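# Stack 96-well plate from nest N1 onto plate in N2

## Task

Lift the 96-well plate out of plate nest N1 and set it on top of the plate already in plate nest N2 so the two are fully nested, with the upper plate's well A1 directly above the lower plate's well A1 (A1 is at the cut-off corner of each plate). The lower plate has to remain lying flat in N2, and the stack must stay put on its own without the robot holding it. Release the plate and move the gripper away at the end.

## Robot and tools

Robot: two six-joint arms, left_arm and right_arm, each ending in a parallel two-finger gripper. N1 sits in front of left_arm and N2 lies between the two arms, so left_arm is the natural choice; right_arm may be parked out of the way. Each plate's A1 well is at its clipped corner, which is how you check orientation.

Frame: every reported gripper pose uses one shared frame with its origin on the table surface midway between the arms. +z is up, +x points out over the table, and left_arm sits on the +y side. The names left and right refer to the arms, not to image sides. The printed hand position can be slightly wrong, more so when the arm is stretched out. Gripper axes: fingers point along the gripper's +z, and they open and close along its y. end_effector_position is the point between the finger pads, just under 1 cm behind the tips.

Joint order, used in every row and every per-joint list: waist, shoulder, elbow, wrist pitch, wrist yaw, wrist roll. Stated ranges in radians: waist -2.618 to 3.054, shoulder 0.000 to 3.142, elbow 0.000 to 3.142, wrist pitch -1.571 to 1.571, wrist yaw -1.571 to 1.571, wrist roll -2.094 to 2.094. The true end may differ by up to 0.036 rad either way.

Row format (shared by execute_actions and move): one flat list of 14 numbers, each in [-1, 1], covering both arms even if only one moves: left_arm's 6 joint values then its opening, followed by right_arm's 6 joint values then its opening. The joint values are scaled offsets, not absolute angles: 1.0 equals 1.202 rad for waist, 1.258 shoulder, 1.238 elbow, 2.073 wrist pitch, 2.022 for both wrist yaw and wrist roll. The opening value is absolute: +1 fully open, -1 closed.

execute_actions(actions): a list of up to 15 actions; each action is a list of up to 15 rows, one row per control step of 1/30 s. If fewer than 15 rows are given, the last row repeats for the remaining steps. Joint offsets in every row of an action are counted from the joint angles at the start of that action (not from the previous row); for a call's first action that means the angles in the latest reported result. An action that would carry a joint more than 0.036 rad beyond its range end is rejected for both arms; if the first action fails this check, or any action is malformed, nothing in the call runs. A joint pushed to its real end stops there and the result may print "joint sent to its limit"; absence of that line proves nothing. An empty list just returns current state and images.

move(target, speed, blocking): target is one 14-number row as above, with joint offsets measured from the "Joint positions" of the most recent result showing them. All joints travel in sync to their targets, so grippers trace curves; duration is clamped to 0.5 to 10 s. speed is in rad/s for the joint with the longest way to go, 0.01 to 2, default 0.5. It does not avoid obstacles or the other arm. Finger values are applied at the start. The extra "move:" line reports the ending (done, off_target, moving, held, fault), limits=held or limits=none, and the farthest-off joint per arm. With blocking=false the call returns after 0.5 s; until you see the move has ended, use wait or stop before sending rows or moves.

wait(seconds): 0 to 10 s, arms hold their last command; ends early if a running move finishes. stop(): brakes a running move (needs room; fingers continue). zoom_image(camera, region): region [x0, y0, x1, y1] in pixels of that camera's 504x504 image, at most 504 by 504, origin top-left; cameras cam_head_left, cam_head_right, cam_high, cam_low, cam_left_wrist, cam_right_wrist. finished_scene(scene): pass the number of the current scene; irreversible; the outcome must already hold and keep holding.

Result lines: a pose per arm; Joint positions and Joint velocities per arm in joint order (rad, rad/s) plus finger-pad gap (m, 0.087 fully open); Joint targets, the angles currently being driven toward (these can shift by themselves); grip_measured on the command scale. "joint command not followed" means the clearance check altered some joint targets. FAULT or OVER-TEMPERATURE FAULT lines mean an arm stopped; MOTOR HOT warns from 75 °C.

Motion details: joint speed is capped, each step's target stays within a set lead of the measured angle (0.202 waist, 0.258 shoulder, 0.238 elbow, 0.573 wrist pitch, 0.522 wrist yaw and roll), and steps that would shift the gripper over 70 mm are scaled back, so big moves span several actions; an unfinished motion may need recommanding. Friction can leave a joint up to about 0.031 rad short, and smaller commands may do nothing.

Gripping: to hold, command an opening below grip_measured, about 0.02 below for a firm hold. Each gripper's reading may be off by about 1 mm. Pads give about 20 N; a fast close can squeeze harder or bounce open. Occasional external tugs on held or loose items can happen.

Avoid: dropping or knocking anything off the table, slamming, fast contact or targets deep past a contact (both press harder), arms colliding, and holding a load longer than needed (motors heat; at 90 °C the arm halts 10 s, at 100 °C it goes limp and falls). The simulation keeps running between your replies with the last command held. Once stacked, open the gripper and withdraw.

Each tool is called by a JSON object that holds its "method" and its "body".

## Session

{"method": "execute_actions", "body": {"actions": []}}

Scene clock: 0.00 s.
left_arm: end_effector_position=(+0.1284, +0.1533, +0.1490) grip_measured=+1.000 end_effector_quat_wxyz=(-0.084, -0.402, +0.907, -0.096) | right_arm: end_effector_position=(+0.2384, -0.7881, +0.2002) grip_measured=+1.000 end_effector_quat_wxyz=(+0.582, +0.807, +0.079, +0.059)
Joint names: [waist, shoulder, elbow, wrist pitch, wrist yaw, wrist roll]
Joint positions: left_arm=[-0.51   1.275  1.103 -1.369  0.254 -1.256  0.087] | right_arm=[-1.037  1.814  1.209  0.275  0.225  1.651  0.087]
Joint velocities: left_arm=[-0.002 -0.022 -0.002 -0.037 -0.022  0.007  0.   ] | right_arm=[ 0.002 -0.012  0.012 -0.007  0.007  0.066  0.   ]
Joint targets: left_arm=[-0.510 1.275 1.103 -1.369 0.254 -1.256] | right_arm=[-1.037 1.814 1.209 0.275 0.225 1.651]

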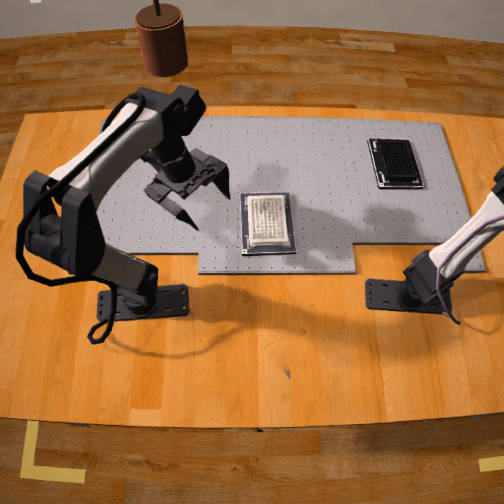

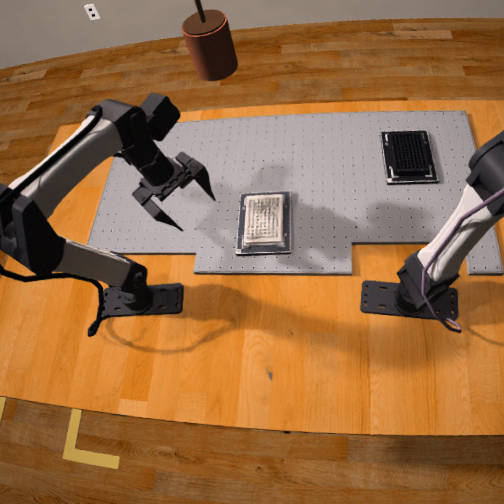

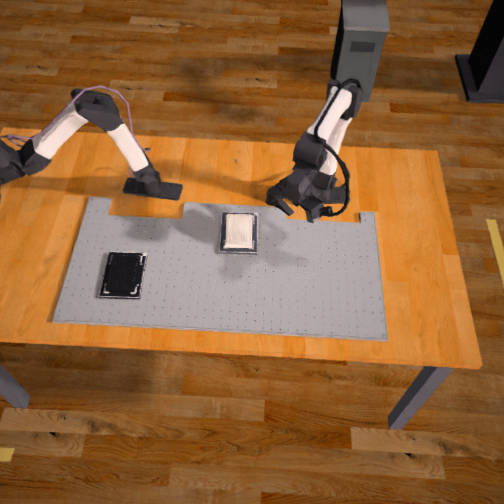

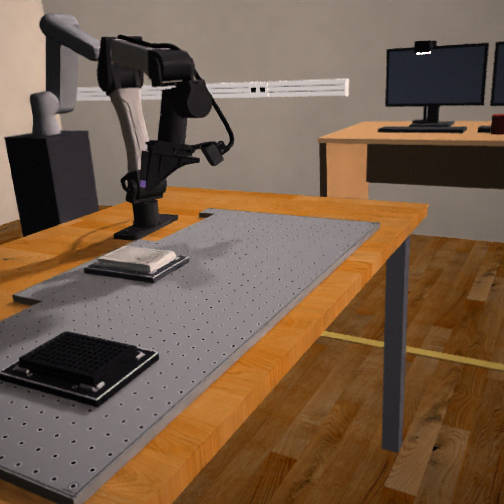

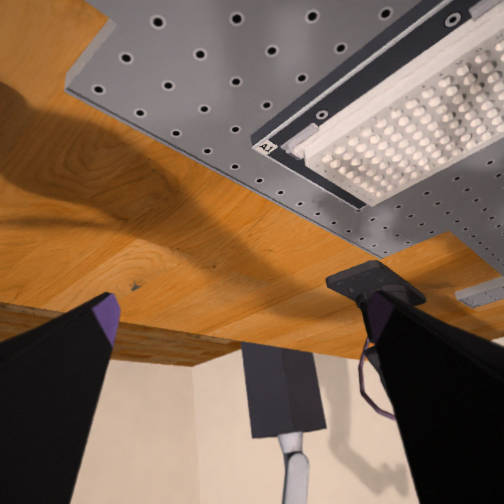

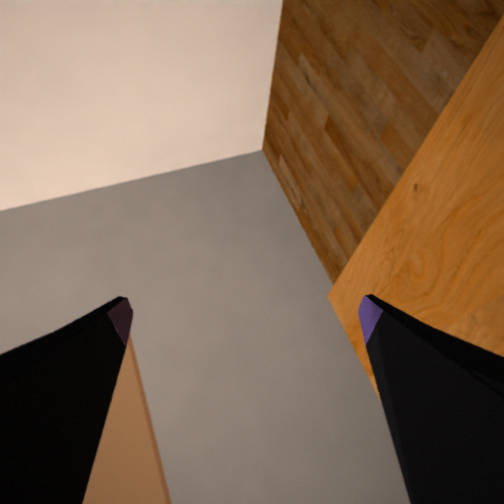

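{"method": "zoom_image", "body": {"camera": "cam_head_left", "region": [350, 125, 440, 200]}}

{"method": "zoom_image", "body": {"camera": "cam_head_left", "region": [225, 185, 315, 275]}}

{"method": "zoom_image", "body": {"camera": "cam_head_left", "region": [230, 110, 490, 280]}}

Region (350, 125, 440, 200) of cam_head_left's 504x504 image, scaled by 5.600, with more detail than that image has.

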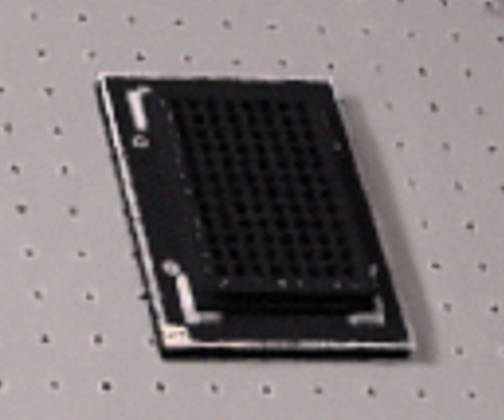

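Region (225, 185, 315, 275) of cam_head_left's 504x504 image, scaled by 5.600, with more detail than that image has.

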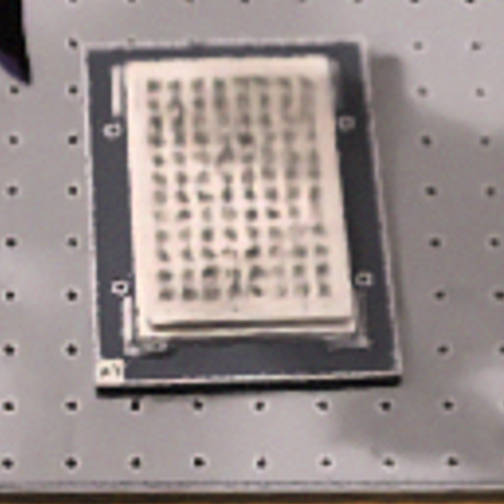

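Region (230, 110, 490, 280) of cam_head_left's 504x504 image, scaled by 1.938, with more detail than that image has; it fills the top 330 rows of this view, and the rest is white.

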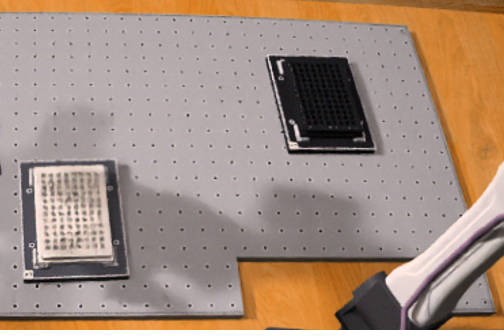

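{"method": "move", "body": {"target": [0.75,-0.2,0,0,0,0,1,0.904,0.212,0.452,-0.741,-0.117,-0.854,1], "speed": 1.0}}

Scene clock: 20.93 s.
left_arm: end_effector_position=(+0.1833, +0.3122, +0.1875) grip_measured=+1.000 end_effector_quat_wxyz=(-0.074, +0.738, -0.650, +0.166) | right_arm: end_effector_position=(+0.3582, -0.2996, +0.0794) grip_measured=+1.000 end_effector_quat_wxyz=(+0.011, -0.010, +1.000, -0.000)
Joint names: [waist, shoulder, elbow, wrist pitch, wrist yaw, wrist roll]
Joint positions: left_arm=[ 0.382  1.039  1.103 -1.369  0.254 -1.256  0.087] | right_arm=[ 0.05   2.057  1.749 -1.241 -0.    -0.066  0.087]
Joint velocities: left_arm=[-0.002  0.002 -0.002 -0.022 -0.007 -0.125  0.   ] | right_arm=[ 0.007 -0.002  0.002 -0.037 -0.007 -0.051  0.   ]
Joint targets: left_arm=[0.392 1.023 1.103 -1.369 0.254 -1.256] | right_arm=[0.049 2.081 1.769 -1.262 -0.012 -0.076]
move: off_target (right_arm); limits=none; left_arm: farthest joint: the shoulder, 0.016 radians from its target (0.251 radians at the start); right_arm: farthest joint: the shoulder, 0.023 radians from its target (0.266 radians at the start)

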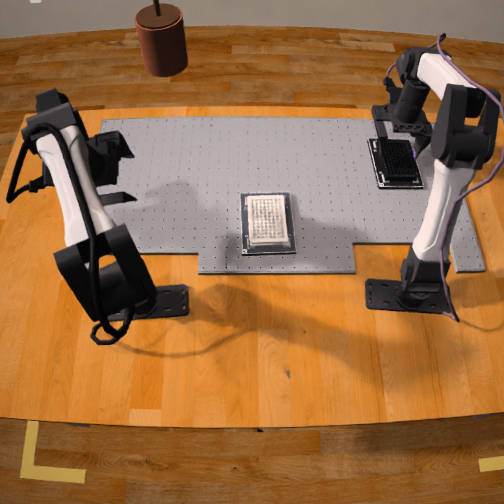

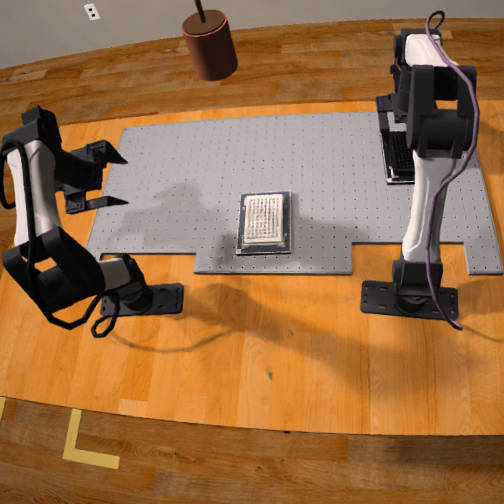

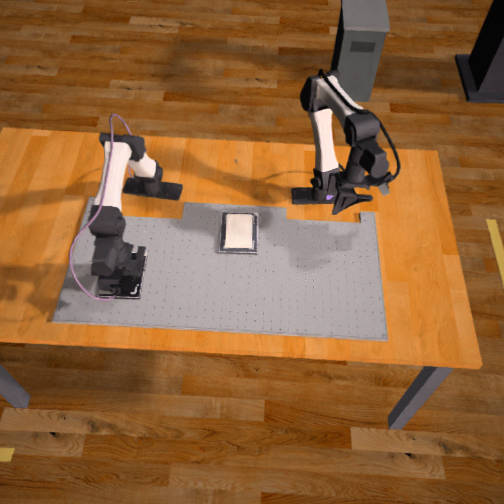

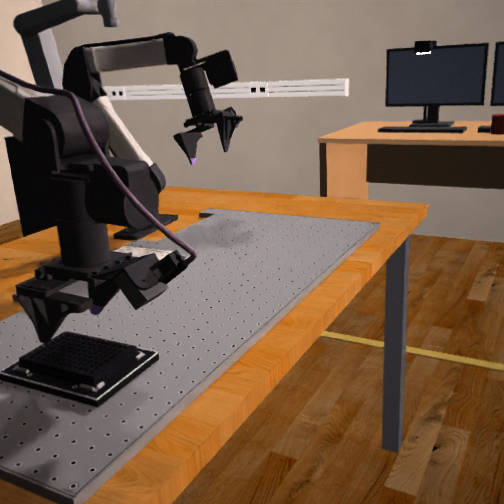

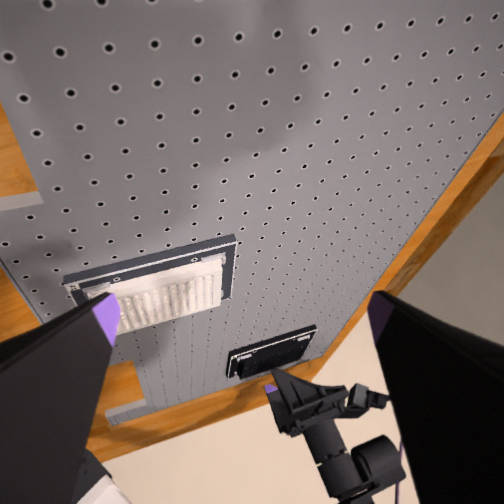

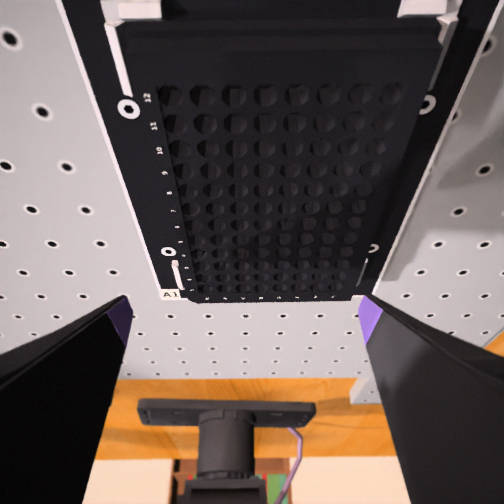

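{"method": "move", "body": {"target": [0,0,0,0,0,0,1,-0.026,0.073,0.046,0.015,0,-0.023,1], "speed": 0.15}}

{"method": "zoom_image", "body": {"camera": "cam_low", "region": [0, 280, 180, 410]}}

Scene clock: 29.97 s.
left_arm: end_effector_position=(+0.1833, +0.3122, +0.1875) grip_measured=+1.000 end_effector_quat_wxyz=(-0.074, +0.738, -0.650, +0.166) | right_arm: end_effector_position=(+0.3682, -0.3091, +0.0628) grip_measured=+1.000 end_effector_quat_wxyz=(+0.001, -0.018, +1.000, +0.000)
Joint names: [waist, shoulder, elbow, wrist pitch, wrist yaw, wrist roll]
Joint positions: left_arm=[ 0.382  1.039  1.103 -1.369  0.254 -1.256  0.087] | right_arm=[ 0.03   2.128  1.788 -1.229 -0.    -0.103  0.087]
Joint velocities: left_arm=[-0.012 -0.012 -0.012 -0.037 -0.081 -0.007  0.   ] | right_arm=[-0.012  0.007 -0.007 -0.051  0.007 -0.037  0.   ]
Joint targets: left_arm=[0.382 1.039 1.103 -1.369 0.254 -1.256] | right_arm=[0.019 2.149 1.807 -1.210 -0.000 -0.113]
move: off_target (right_arm); limits=none; left_arm: farthest joint: the waist, 0.000 radians from its target (0.000 radians at the start); right_arm: farthest joint: the shoulder, 0.021 radians from its target (0.091 radians at the start)

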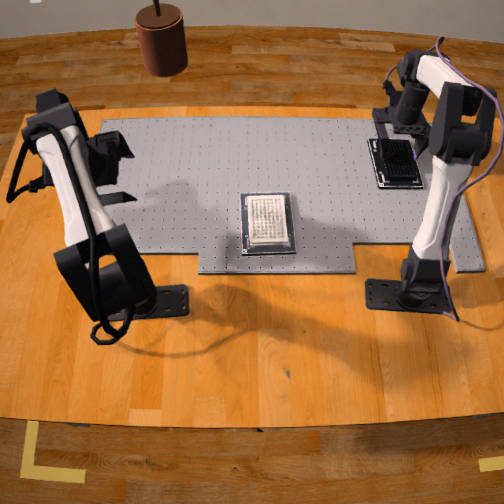

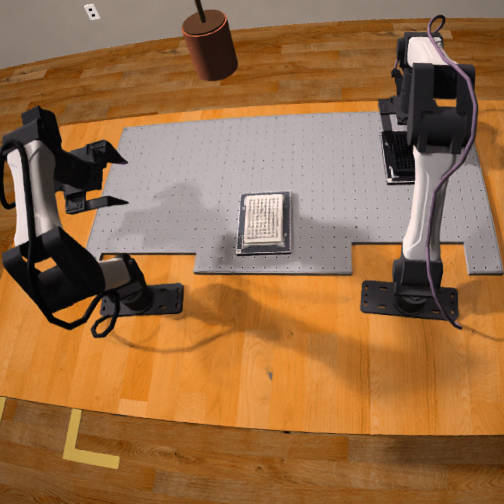

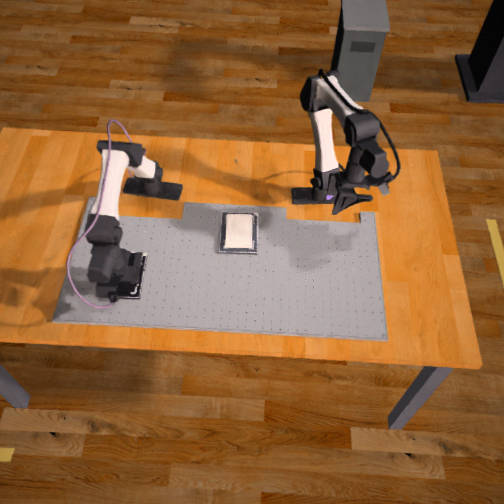

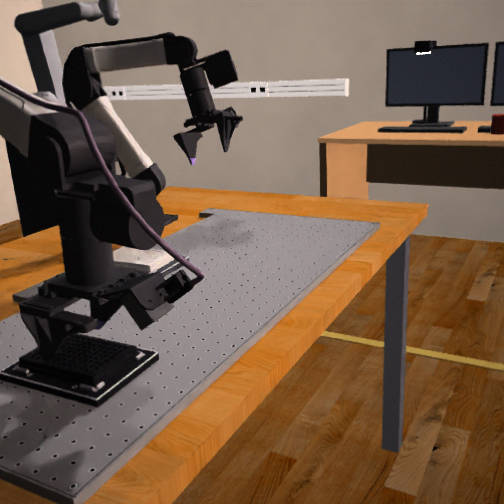

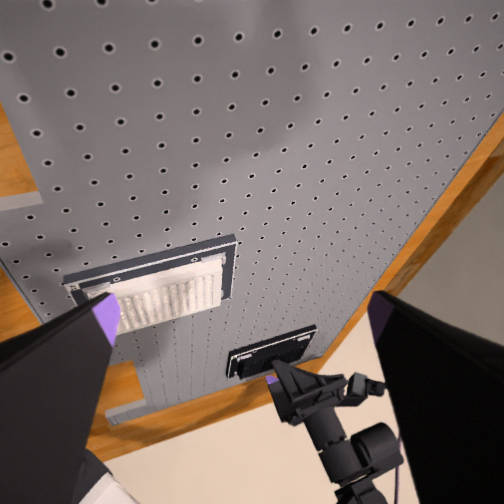

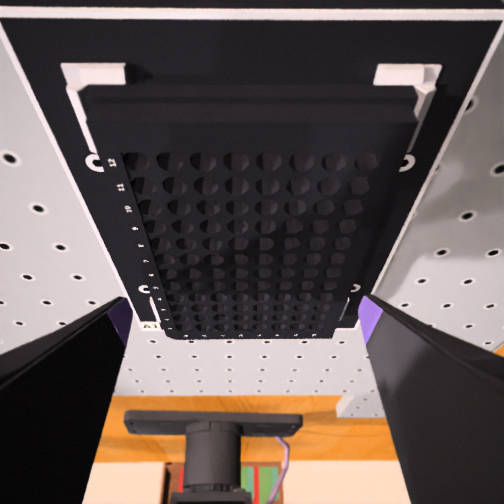

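Region (0, 280, 180, 410) of cam_low's 504x504 image, scaled by 2.800, with more detail than that image has.

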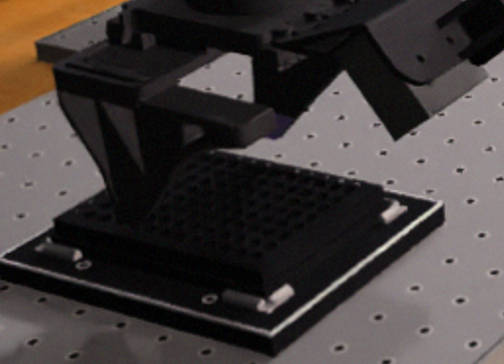

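{"method": "move", "body": {"target": [0,0,0,0,0,0,1,-0.0125,0.0493,0.058,-0.016,0,0,1], "speed": 0.12}}

{"method": "zoom_image", "body": {"camera": "cam_low", "region": [0, 280, 180, 410]}}

Scene clock: 36.17 s.
left_arm: end_effector_position=(+0.1833, +0.3122, +0.1875) grip_measured=+1.000 end_effector_quat_wxyz=(-0.074, +0.738, -0.650, +0.166) | right_arm: end_effector_position=(+0.3770, -0.3097, +0.0598) grip_measured=+1.000 end_effector_quat_wxyz=(-0.000, -0.018, +1.000, +0.000)
Joint names: [waist, shoulder, elbow, wrist pitch, wrist yaw, wrist roll]
Joint positions: left_arm=[ 0.382  1.039  1.103 -1.369  0.254 -1.256  0.087] | right_arm=[ 0.03   2.168  1.839 -1.242 -0.    -0.103  0.087]
Joint velocities: left_arm=[ 0.007 -0.007  0.002  0.022 -0.007  0.022  0.   ] | right_arm=[ 0.012 -0.002  0.017  0.037 -0.051 -0.037  0.   ]
Joint targets: left_arm=[0.382 1.039 1.103 -1.369 0.254 -1.256] | right_arm=[0.015 2.190 1.859 -1.262 -0.000 -0.103]
move: off_target (right_arm); limits=none; left_arm: farthest joint: the waist, 0.000 radians from its target (0.000 radians at the start); right_arm: farthest joint: the shoulder, 0.022 radians from its target (0.062 radians at the start)

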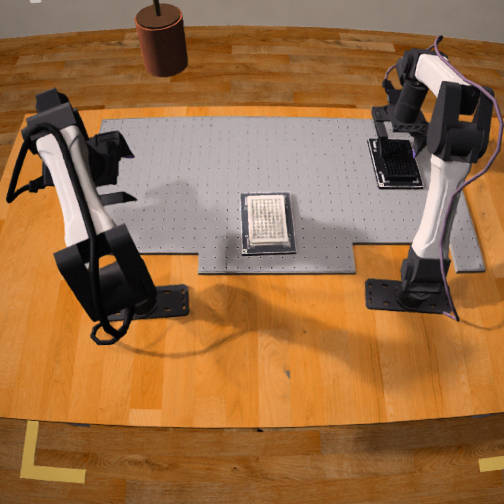

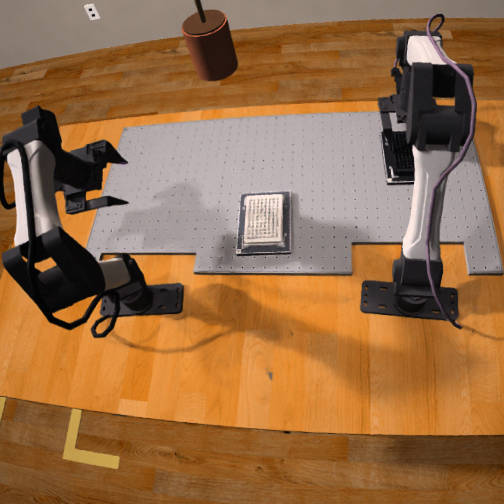

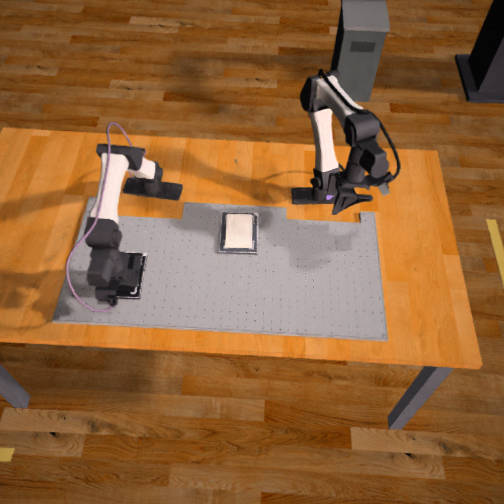

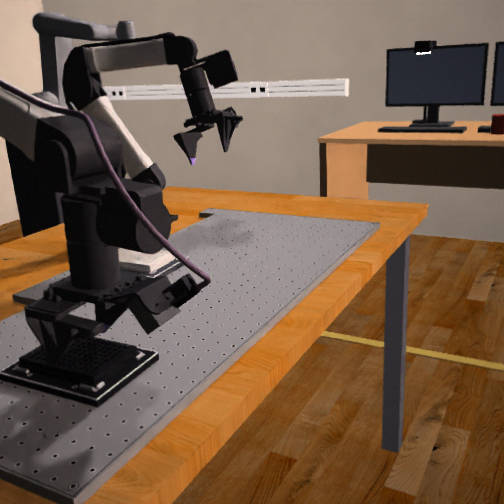

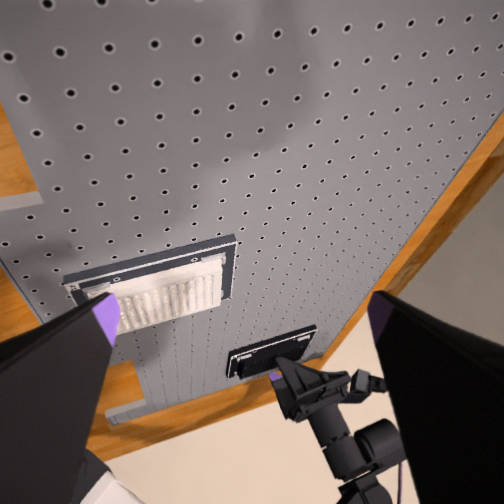

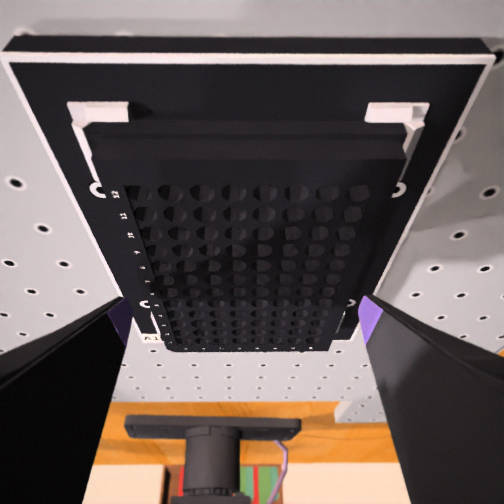

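Region (0, 280, 180, 410) of cam_low's 504x504 image, scaled by 2.800, with more detail than that image has.

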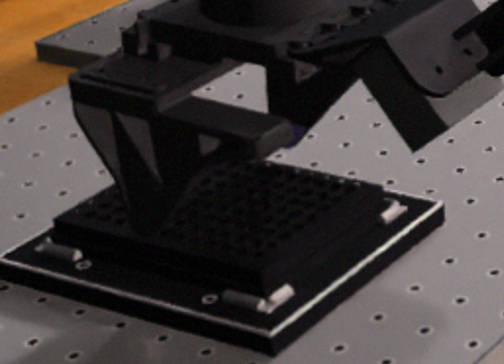

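{"method": "move", "body": {"target": [0,0,0,0,0,0,1,0,0,-0.058,0.0345,0,0,1], "speed": 0.1}}

{"method": "zoom_image", "body": {"camera": "cam_low", "region": [0, 320, 120, 410]}}

{"method": "zoom_image", "body": {"camera": "cam_head_left", "region": [350, 125, 440, 200]}}

Scene clock: 41.73 s.
left_arm: end_effector_position=(+0.1833, +0.3122, +0.1875) grip_measured=+1.000 end_effector_quat_wxyz=(-0.074, +0.738, -0.650, +0.166) | right_arm: end_effector_position=(+0.3757, -0.3096, +0.0469) grip_measured=+1.000 end_effector_quat_wxyz=(+0.000, -0.018, +1.000, +0.000)
Joint names: [waist, shoulder, elbow, wrist pitch, wrist yaw, wrist roll]
Joint positions: left_arm=[ 0.382  1.039  1.103 -1.369  0.254 -1.256  0.087] | right_arm=[ 0.03   2.168  1.788 -1.19  -0.    -0.103  0.087]
Joint velocities: left_arm=[-0.012  0.007  0.017  0.007  0.037  0.037  0.   ] | right_arm=[ 0.007  0.002  0.002 -0.051  0.037  0.051  0.   ]
Joint targets: left_arm=[0.382 1.039 1.103 -1.369 0.254 -1.256] | right_arm=[0.030 2.168 1.767 -1.170 -0.000 -0.103]
move: off_target (right_arm); limits=none; left_arm: farthest joint: the waist, 0.000 radians from its target (0.000 radians at the start); right_arm: farthest joint: the elbow, 0.021 radians from its target (0.072 radians at the start)

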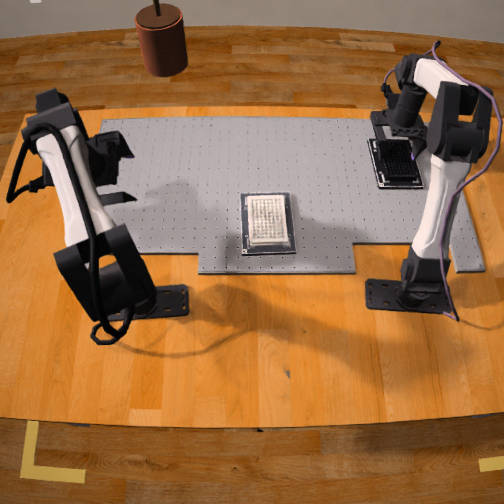

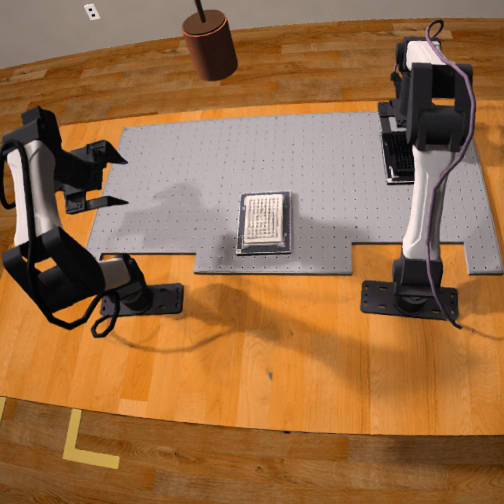

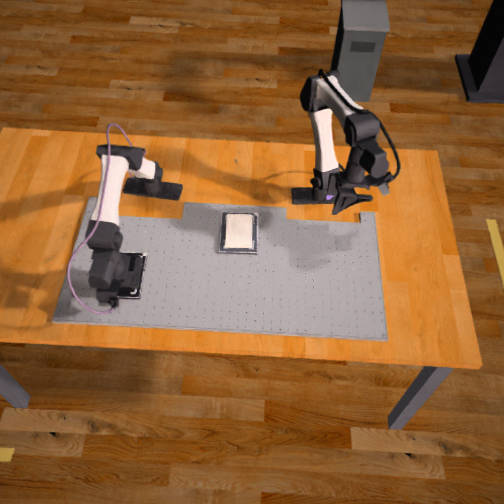

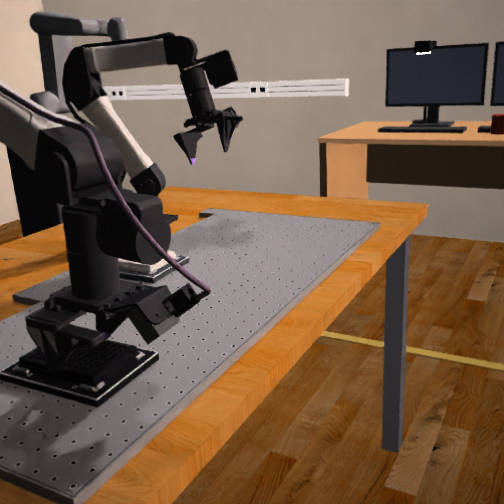

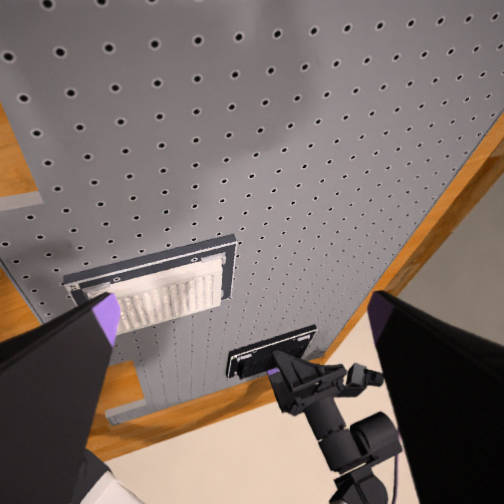

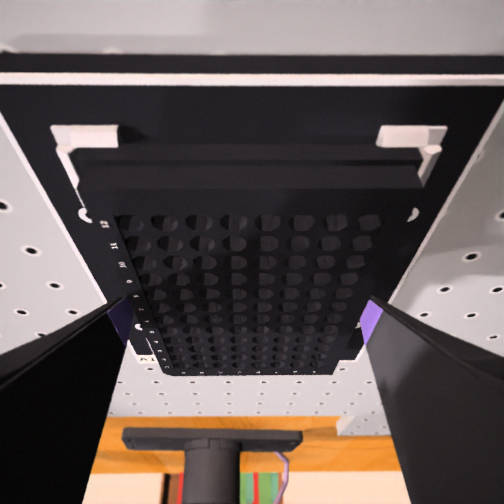

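Region (0, 320, 120, 410) of cam_low's 504x504 image, scaled by 4.200, with more detail than that image has; it fills the top 378 rows of this view, and the rest is white.

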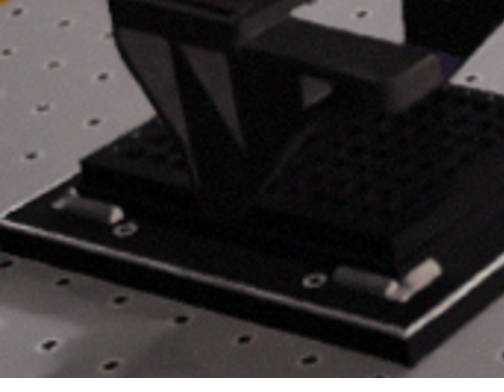

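Region (350, 125, 440, 200) of cam_head_left's 504x504 image, scaled by 5.600, with more detail than that image has.

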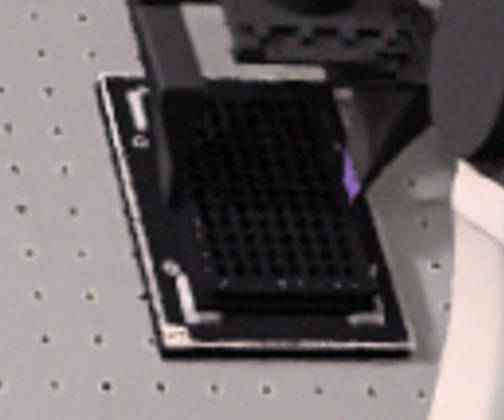

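{"method": "execute_actions", "body": {"actions": [[[0,0,0,0,0,0,1,0,0,-0.019,0.011,0,0,1],[0,0,0,0,0,0,1,0,0,-0.021,0.012,0,0,1],[0,0,0,0,0,0,1,0,0,-0.023,0.013,0,0,1],[0,0,0,0,0,0,1,0,0,-0.0245,0.014,0,0,1]],[[0,0,0,0,0,0,1,0,0,0,0,0,0,0.98],[0,0,0,0,0,0,1,0,0,0,0,0,0,0.96],[0,0,0,0,0,0,1,0,0,0,0,0,0,0.945],[0,0,0,0,0,0,1,0,0,0,0,0,0,0.93],[0,0,0,0,0,0,1,0,0,0,0,0,0,0.92],[0,0,0,0,0,0,1,0,0,0,0,0,0,0.91],[0,0,0,0,0,0,1,0,0,0,0,0,0,0.90],[0,0,0,0,0,0,1,0,0,0,0,0,0,0.89],[0,0,0,0,0,0,1,0,0,0,0,0,0,0.88],[0,0,0,0,0,0,1,0,0,0,0,0,0,0.87],[0,0,0,0,0,0,1,0,0,0,0,0,0,0.86],[0,0,0,0,0,0,1,0,0,0,0,0,0,0.85]]]}}

Scene clock: 49.77 s.
left_arm: end_effector_position=(+0.1833, +0.3122, +0.1875) grip_measured=+1.000 end_effector_quat_wxyz=(-0.074, +0.738, -0.650, +0.166) | right_arm: end_effector_position=(+0.3780, -0.3103, +0.0466) grip_measured=+0.871 end_effector_quat_wxyz=(+0.005, -0.018, +1.000, -0.002)
Joint names: [waist, shoulder, elbow, wrist pitch, wrist yaw, wrist roll]
Joint positions: left_arm=[ 0.382  1.039  1.103 -1.369  0.254 -1.256  0.087] | right_arm=[ 0.03   2.168  1.788 -1.18   0.003 -0.103  0.082]
Joint velocities: left_arm=[ 0.007  0.012 -0.012 -0.037 -0.168  0.022  0.   ] | right_arm=[ 0.022  0.002  0.002 -0.022 -0.037 -0.066 -0.001]
Joint targets: left_arm=[0.382 1.039 1.103 -1.369 0.254 -1.256] | right_arm=[0.030 2.168 1.788 -1.180 -0.000 -0.103]

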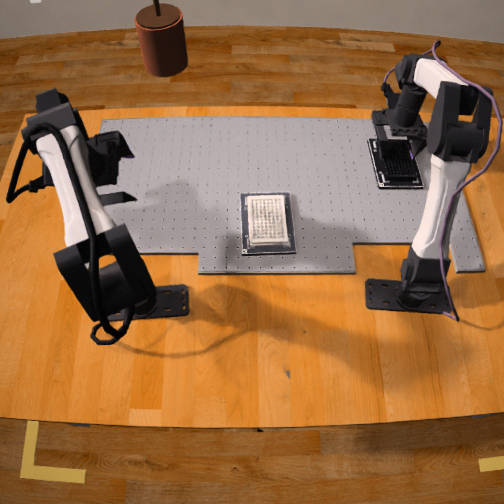

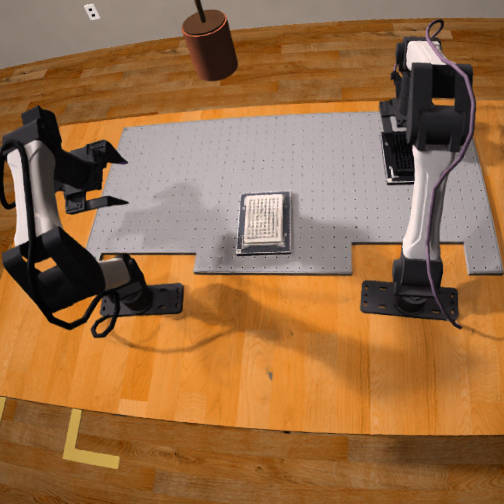

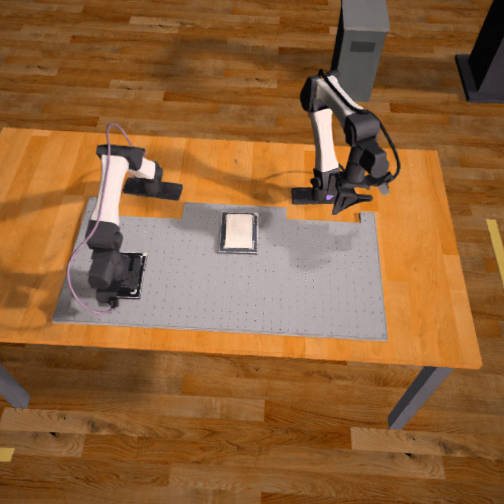

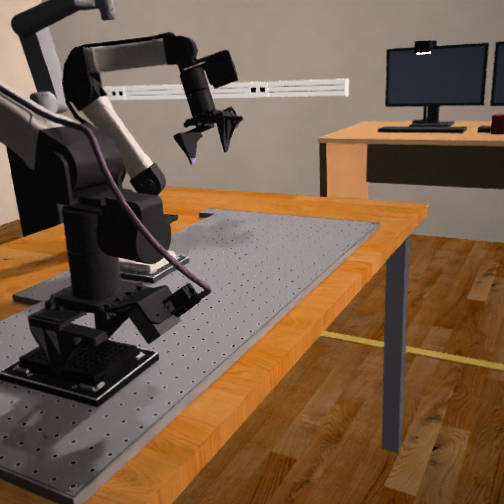

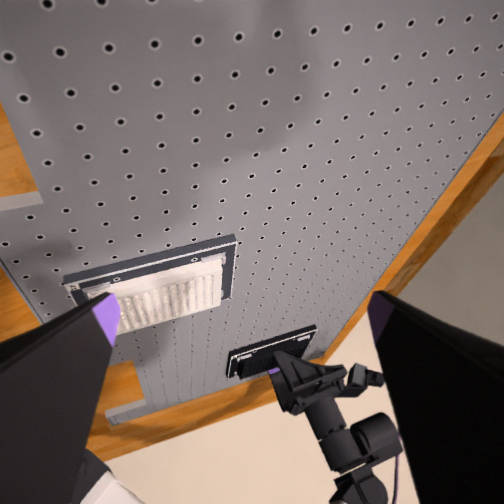

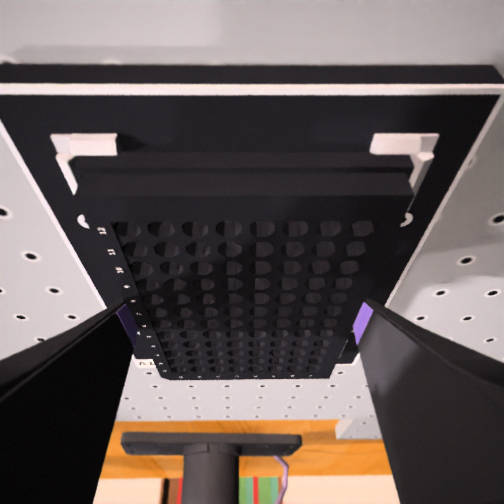

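{"method": "execute_actions", "body": {"actions": [[[0,0,0,0,0,0,1,0,-0.01,0,0,0,0,0.84],[0,0,0,0,0,0,1,0,-0.016,0,0,0,0,0.84],[0,0,0,0,0,0,1,0,-0.019,0,0,0,0,0.84],[0,0,0,0,0,0,1,0,-0.022,0,0,0,0,0.84],[0,0,0,0,0,0,1,0,-0.024,0,0,0,0,0.84],[0,0,0,0,0,0,1,0,-0.026,0,0,0,0,0.84],[0,0,0,0,0,0,1,0,-0.028,0,0,0,0,0.84],[0,0,0,0,0,0,1,0,-0.030,0,0,0,0,0.84],[0,0,0,0,0,0,1,0,-0.031,0,0,0,0,0.84]]]}}

{"method": "move", "body": {"target": [0,0,0,0,0,0,1,0,0,0.0565,-0.0425,0,0,0.84], "speed": 0.15}}

Scene clock: 55.67 s.
left_arm: end_effector_position=(+0.1833, +0.3122, +0.1875) grip_measured=+1.000 end_effector_quat_wxyz=(-0.074, +0.738, -0.650, +0.166) | right_arm: end_effector_position=(+0.3794, -0.3104, +0.0545) grip_measured=+0.871 end_effector_quat_wxyz=(+0.016, -0.018, +1.000, -0.003)
Joint names: [waist, shoulder, elbow, wrist pitch, wrist yaw, wrist roll]
Joint positions: left_arm=[ 0.382  1.039  1.103 -1.369  0.254 -1.256  0.087] | right_arm=[ 0.03   2.146  1.788 -1.18   0.003 -0.103  0.082]
Joint velocities: left_arm=[-0.007 -0.007  0.007 -0.022 -0.007 -0.037  0.   ] | right_arm=[-0.007  0.012  0.002  0.022 -0.037 -0.066 -0.001]
Joint targets: left_arm=[0.382 1.039 1.103 -1.369 0.254 -1.256] | right_arm=[0.030 2.129 1.788 -1.180 0.003 -0.103]

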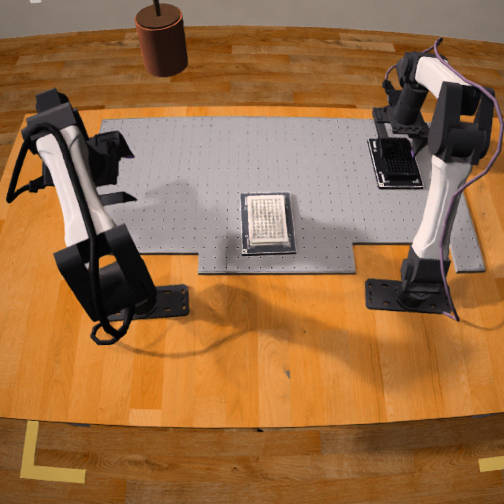

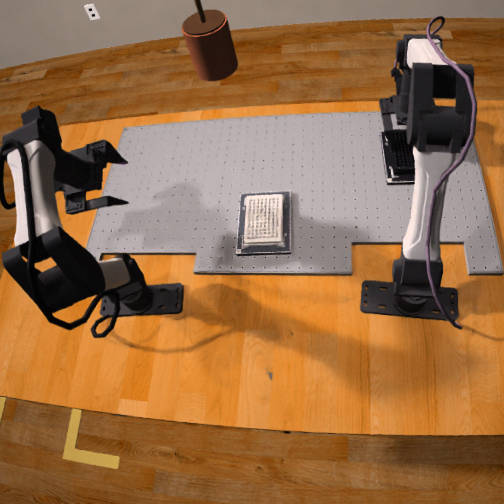

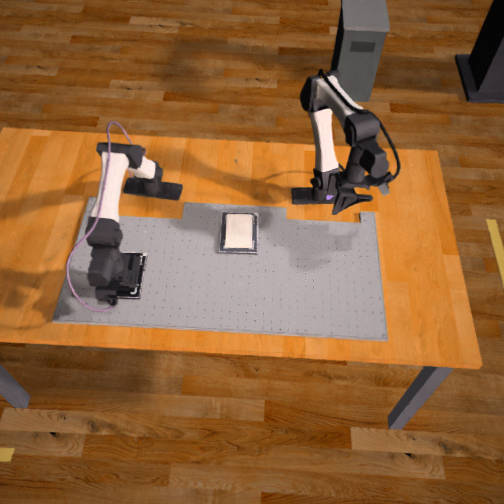

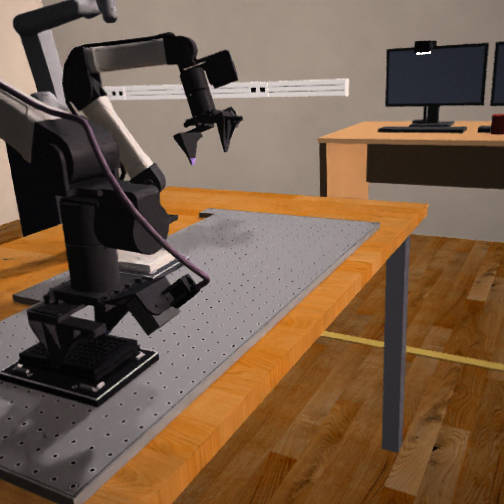

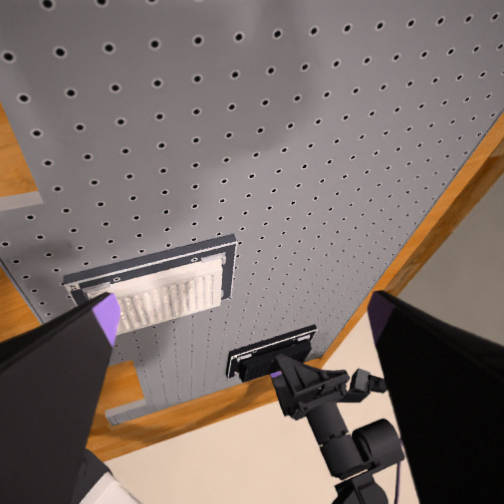

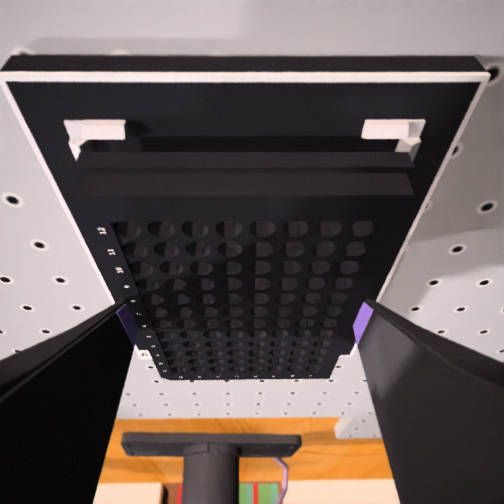

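Scene clock: 56.83 s.
left_arm: end_effector_position=(+0.1833, +0.3122, +0.1875) grip_measured=+1.000 end_effector_quat_wxyz=(-0.074, +0.738, -0.650, +0.166) | right_arm: end_effector_position=(+0.3769, -0.3102, +0.0678) grip_measured=+0.871 end_effector_quat_wxyz=(+0.008, -0.018, +1.000, -0.002)
Joint names: [waist, shoulder, elbow, wrist pitch, wrist yaw, wrist roll]
Joint positions: left_arm=[ 0.382  1.039  1.103 -1.369  0.254 -1.256  0.087] | right_arm=[ 0.03   2.146  1.839 -1.246  0.003 -0.103  0.082]
Joint velocities: left_arm=[-0.012 -0.012 -0.012 -0.051 -0.11   0.022  0.   ] | right_arm=[-0.012  0.002  0.007 -0.095 -0.022 -0.007  0.   ]
Joint targets: left_arm=[0.382 1.039 1.103 -1.369 0.254 -1.256] | right_arm=[0.030 2.146 1.858 -1.268 0.003 -0.103]
move: off_target (right_arm); limits=none; left_arm: farthest joint: the waist, 0.000 radians from its target (0.000 radians at the start); right_arm: farthest joint: the wrist pitch, 0.022 radians from its target (0.088 radians at the start)

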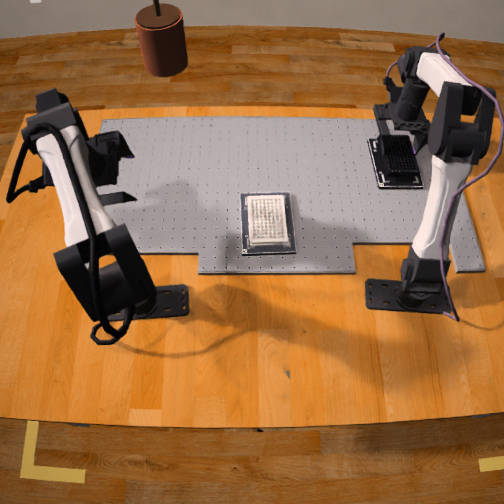

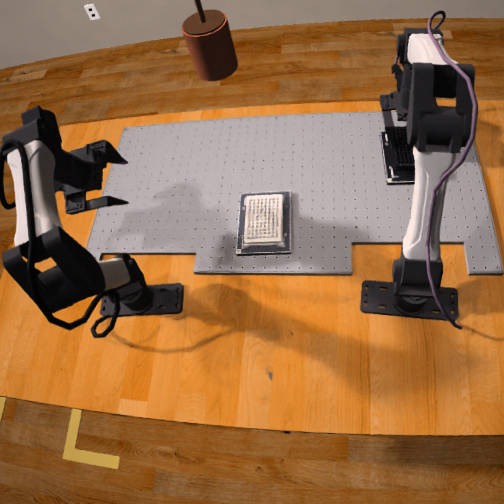

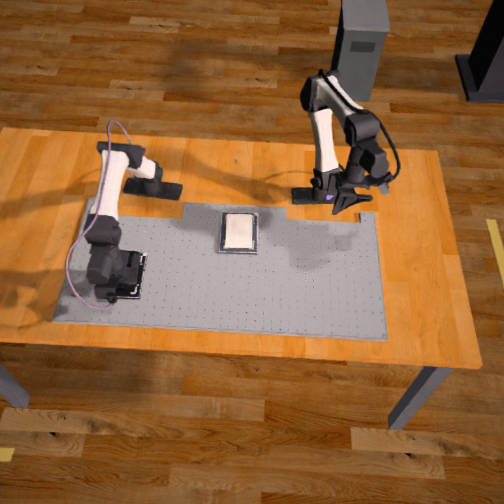

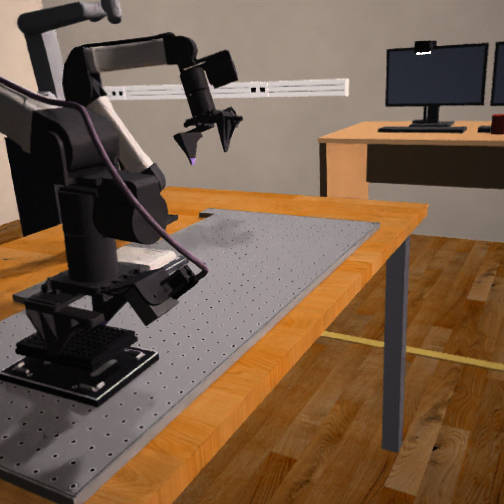

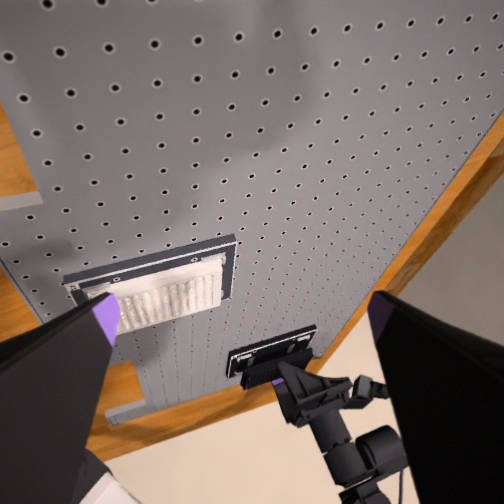

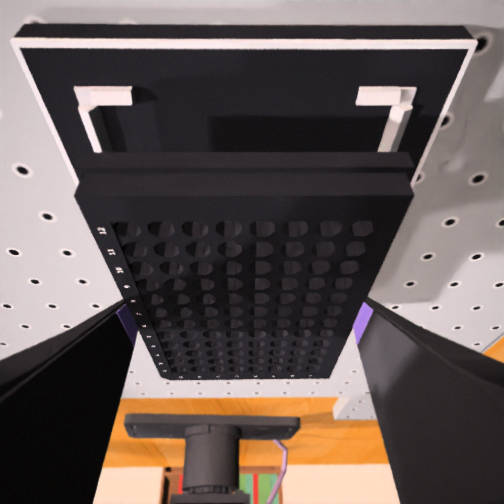

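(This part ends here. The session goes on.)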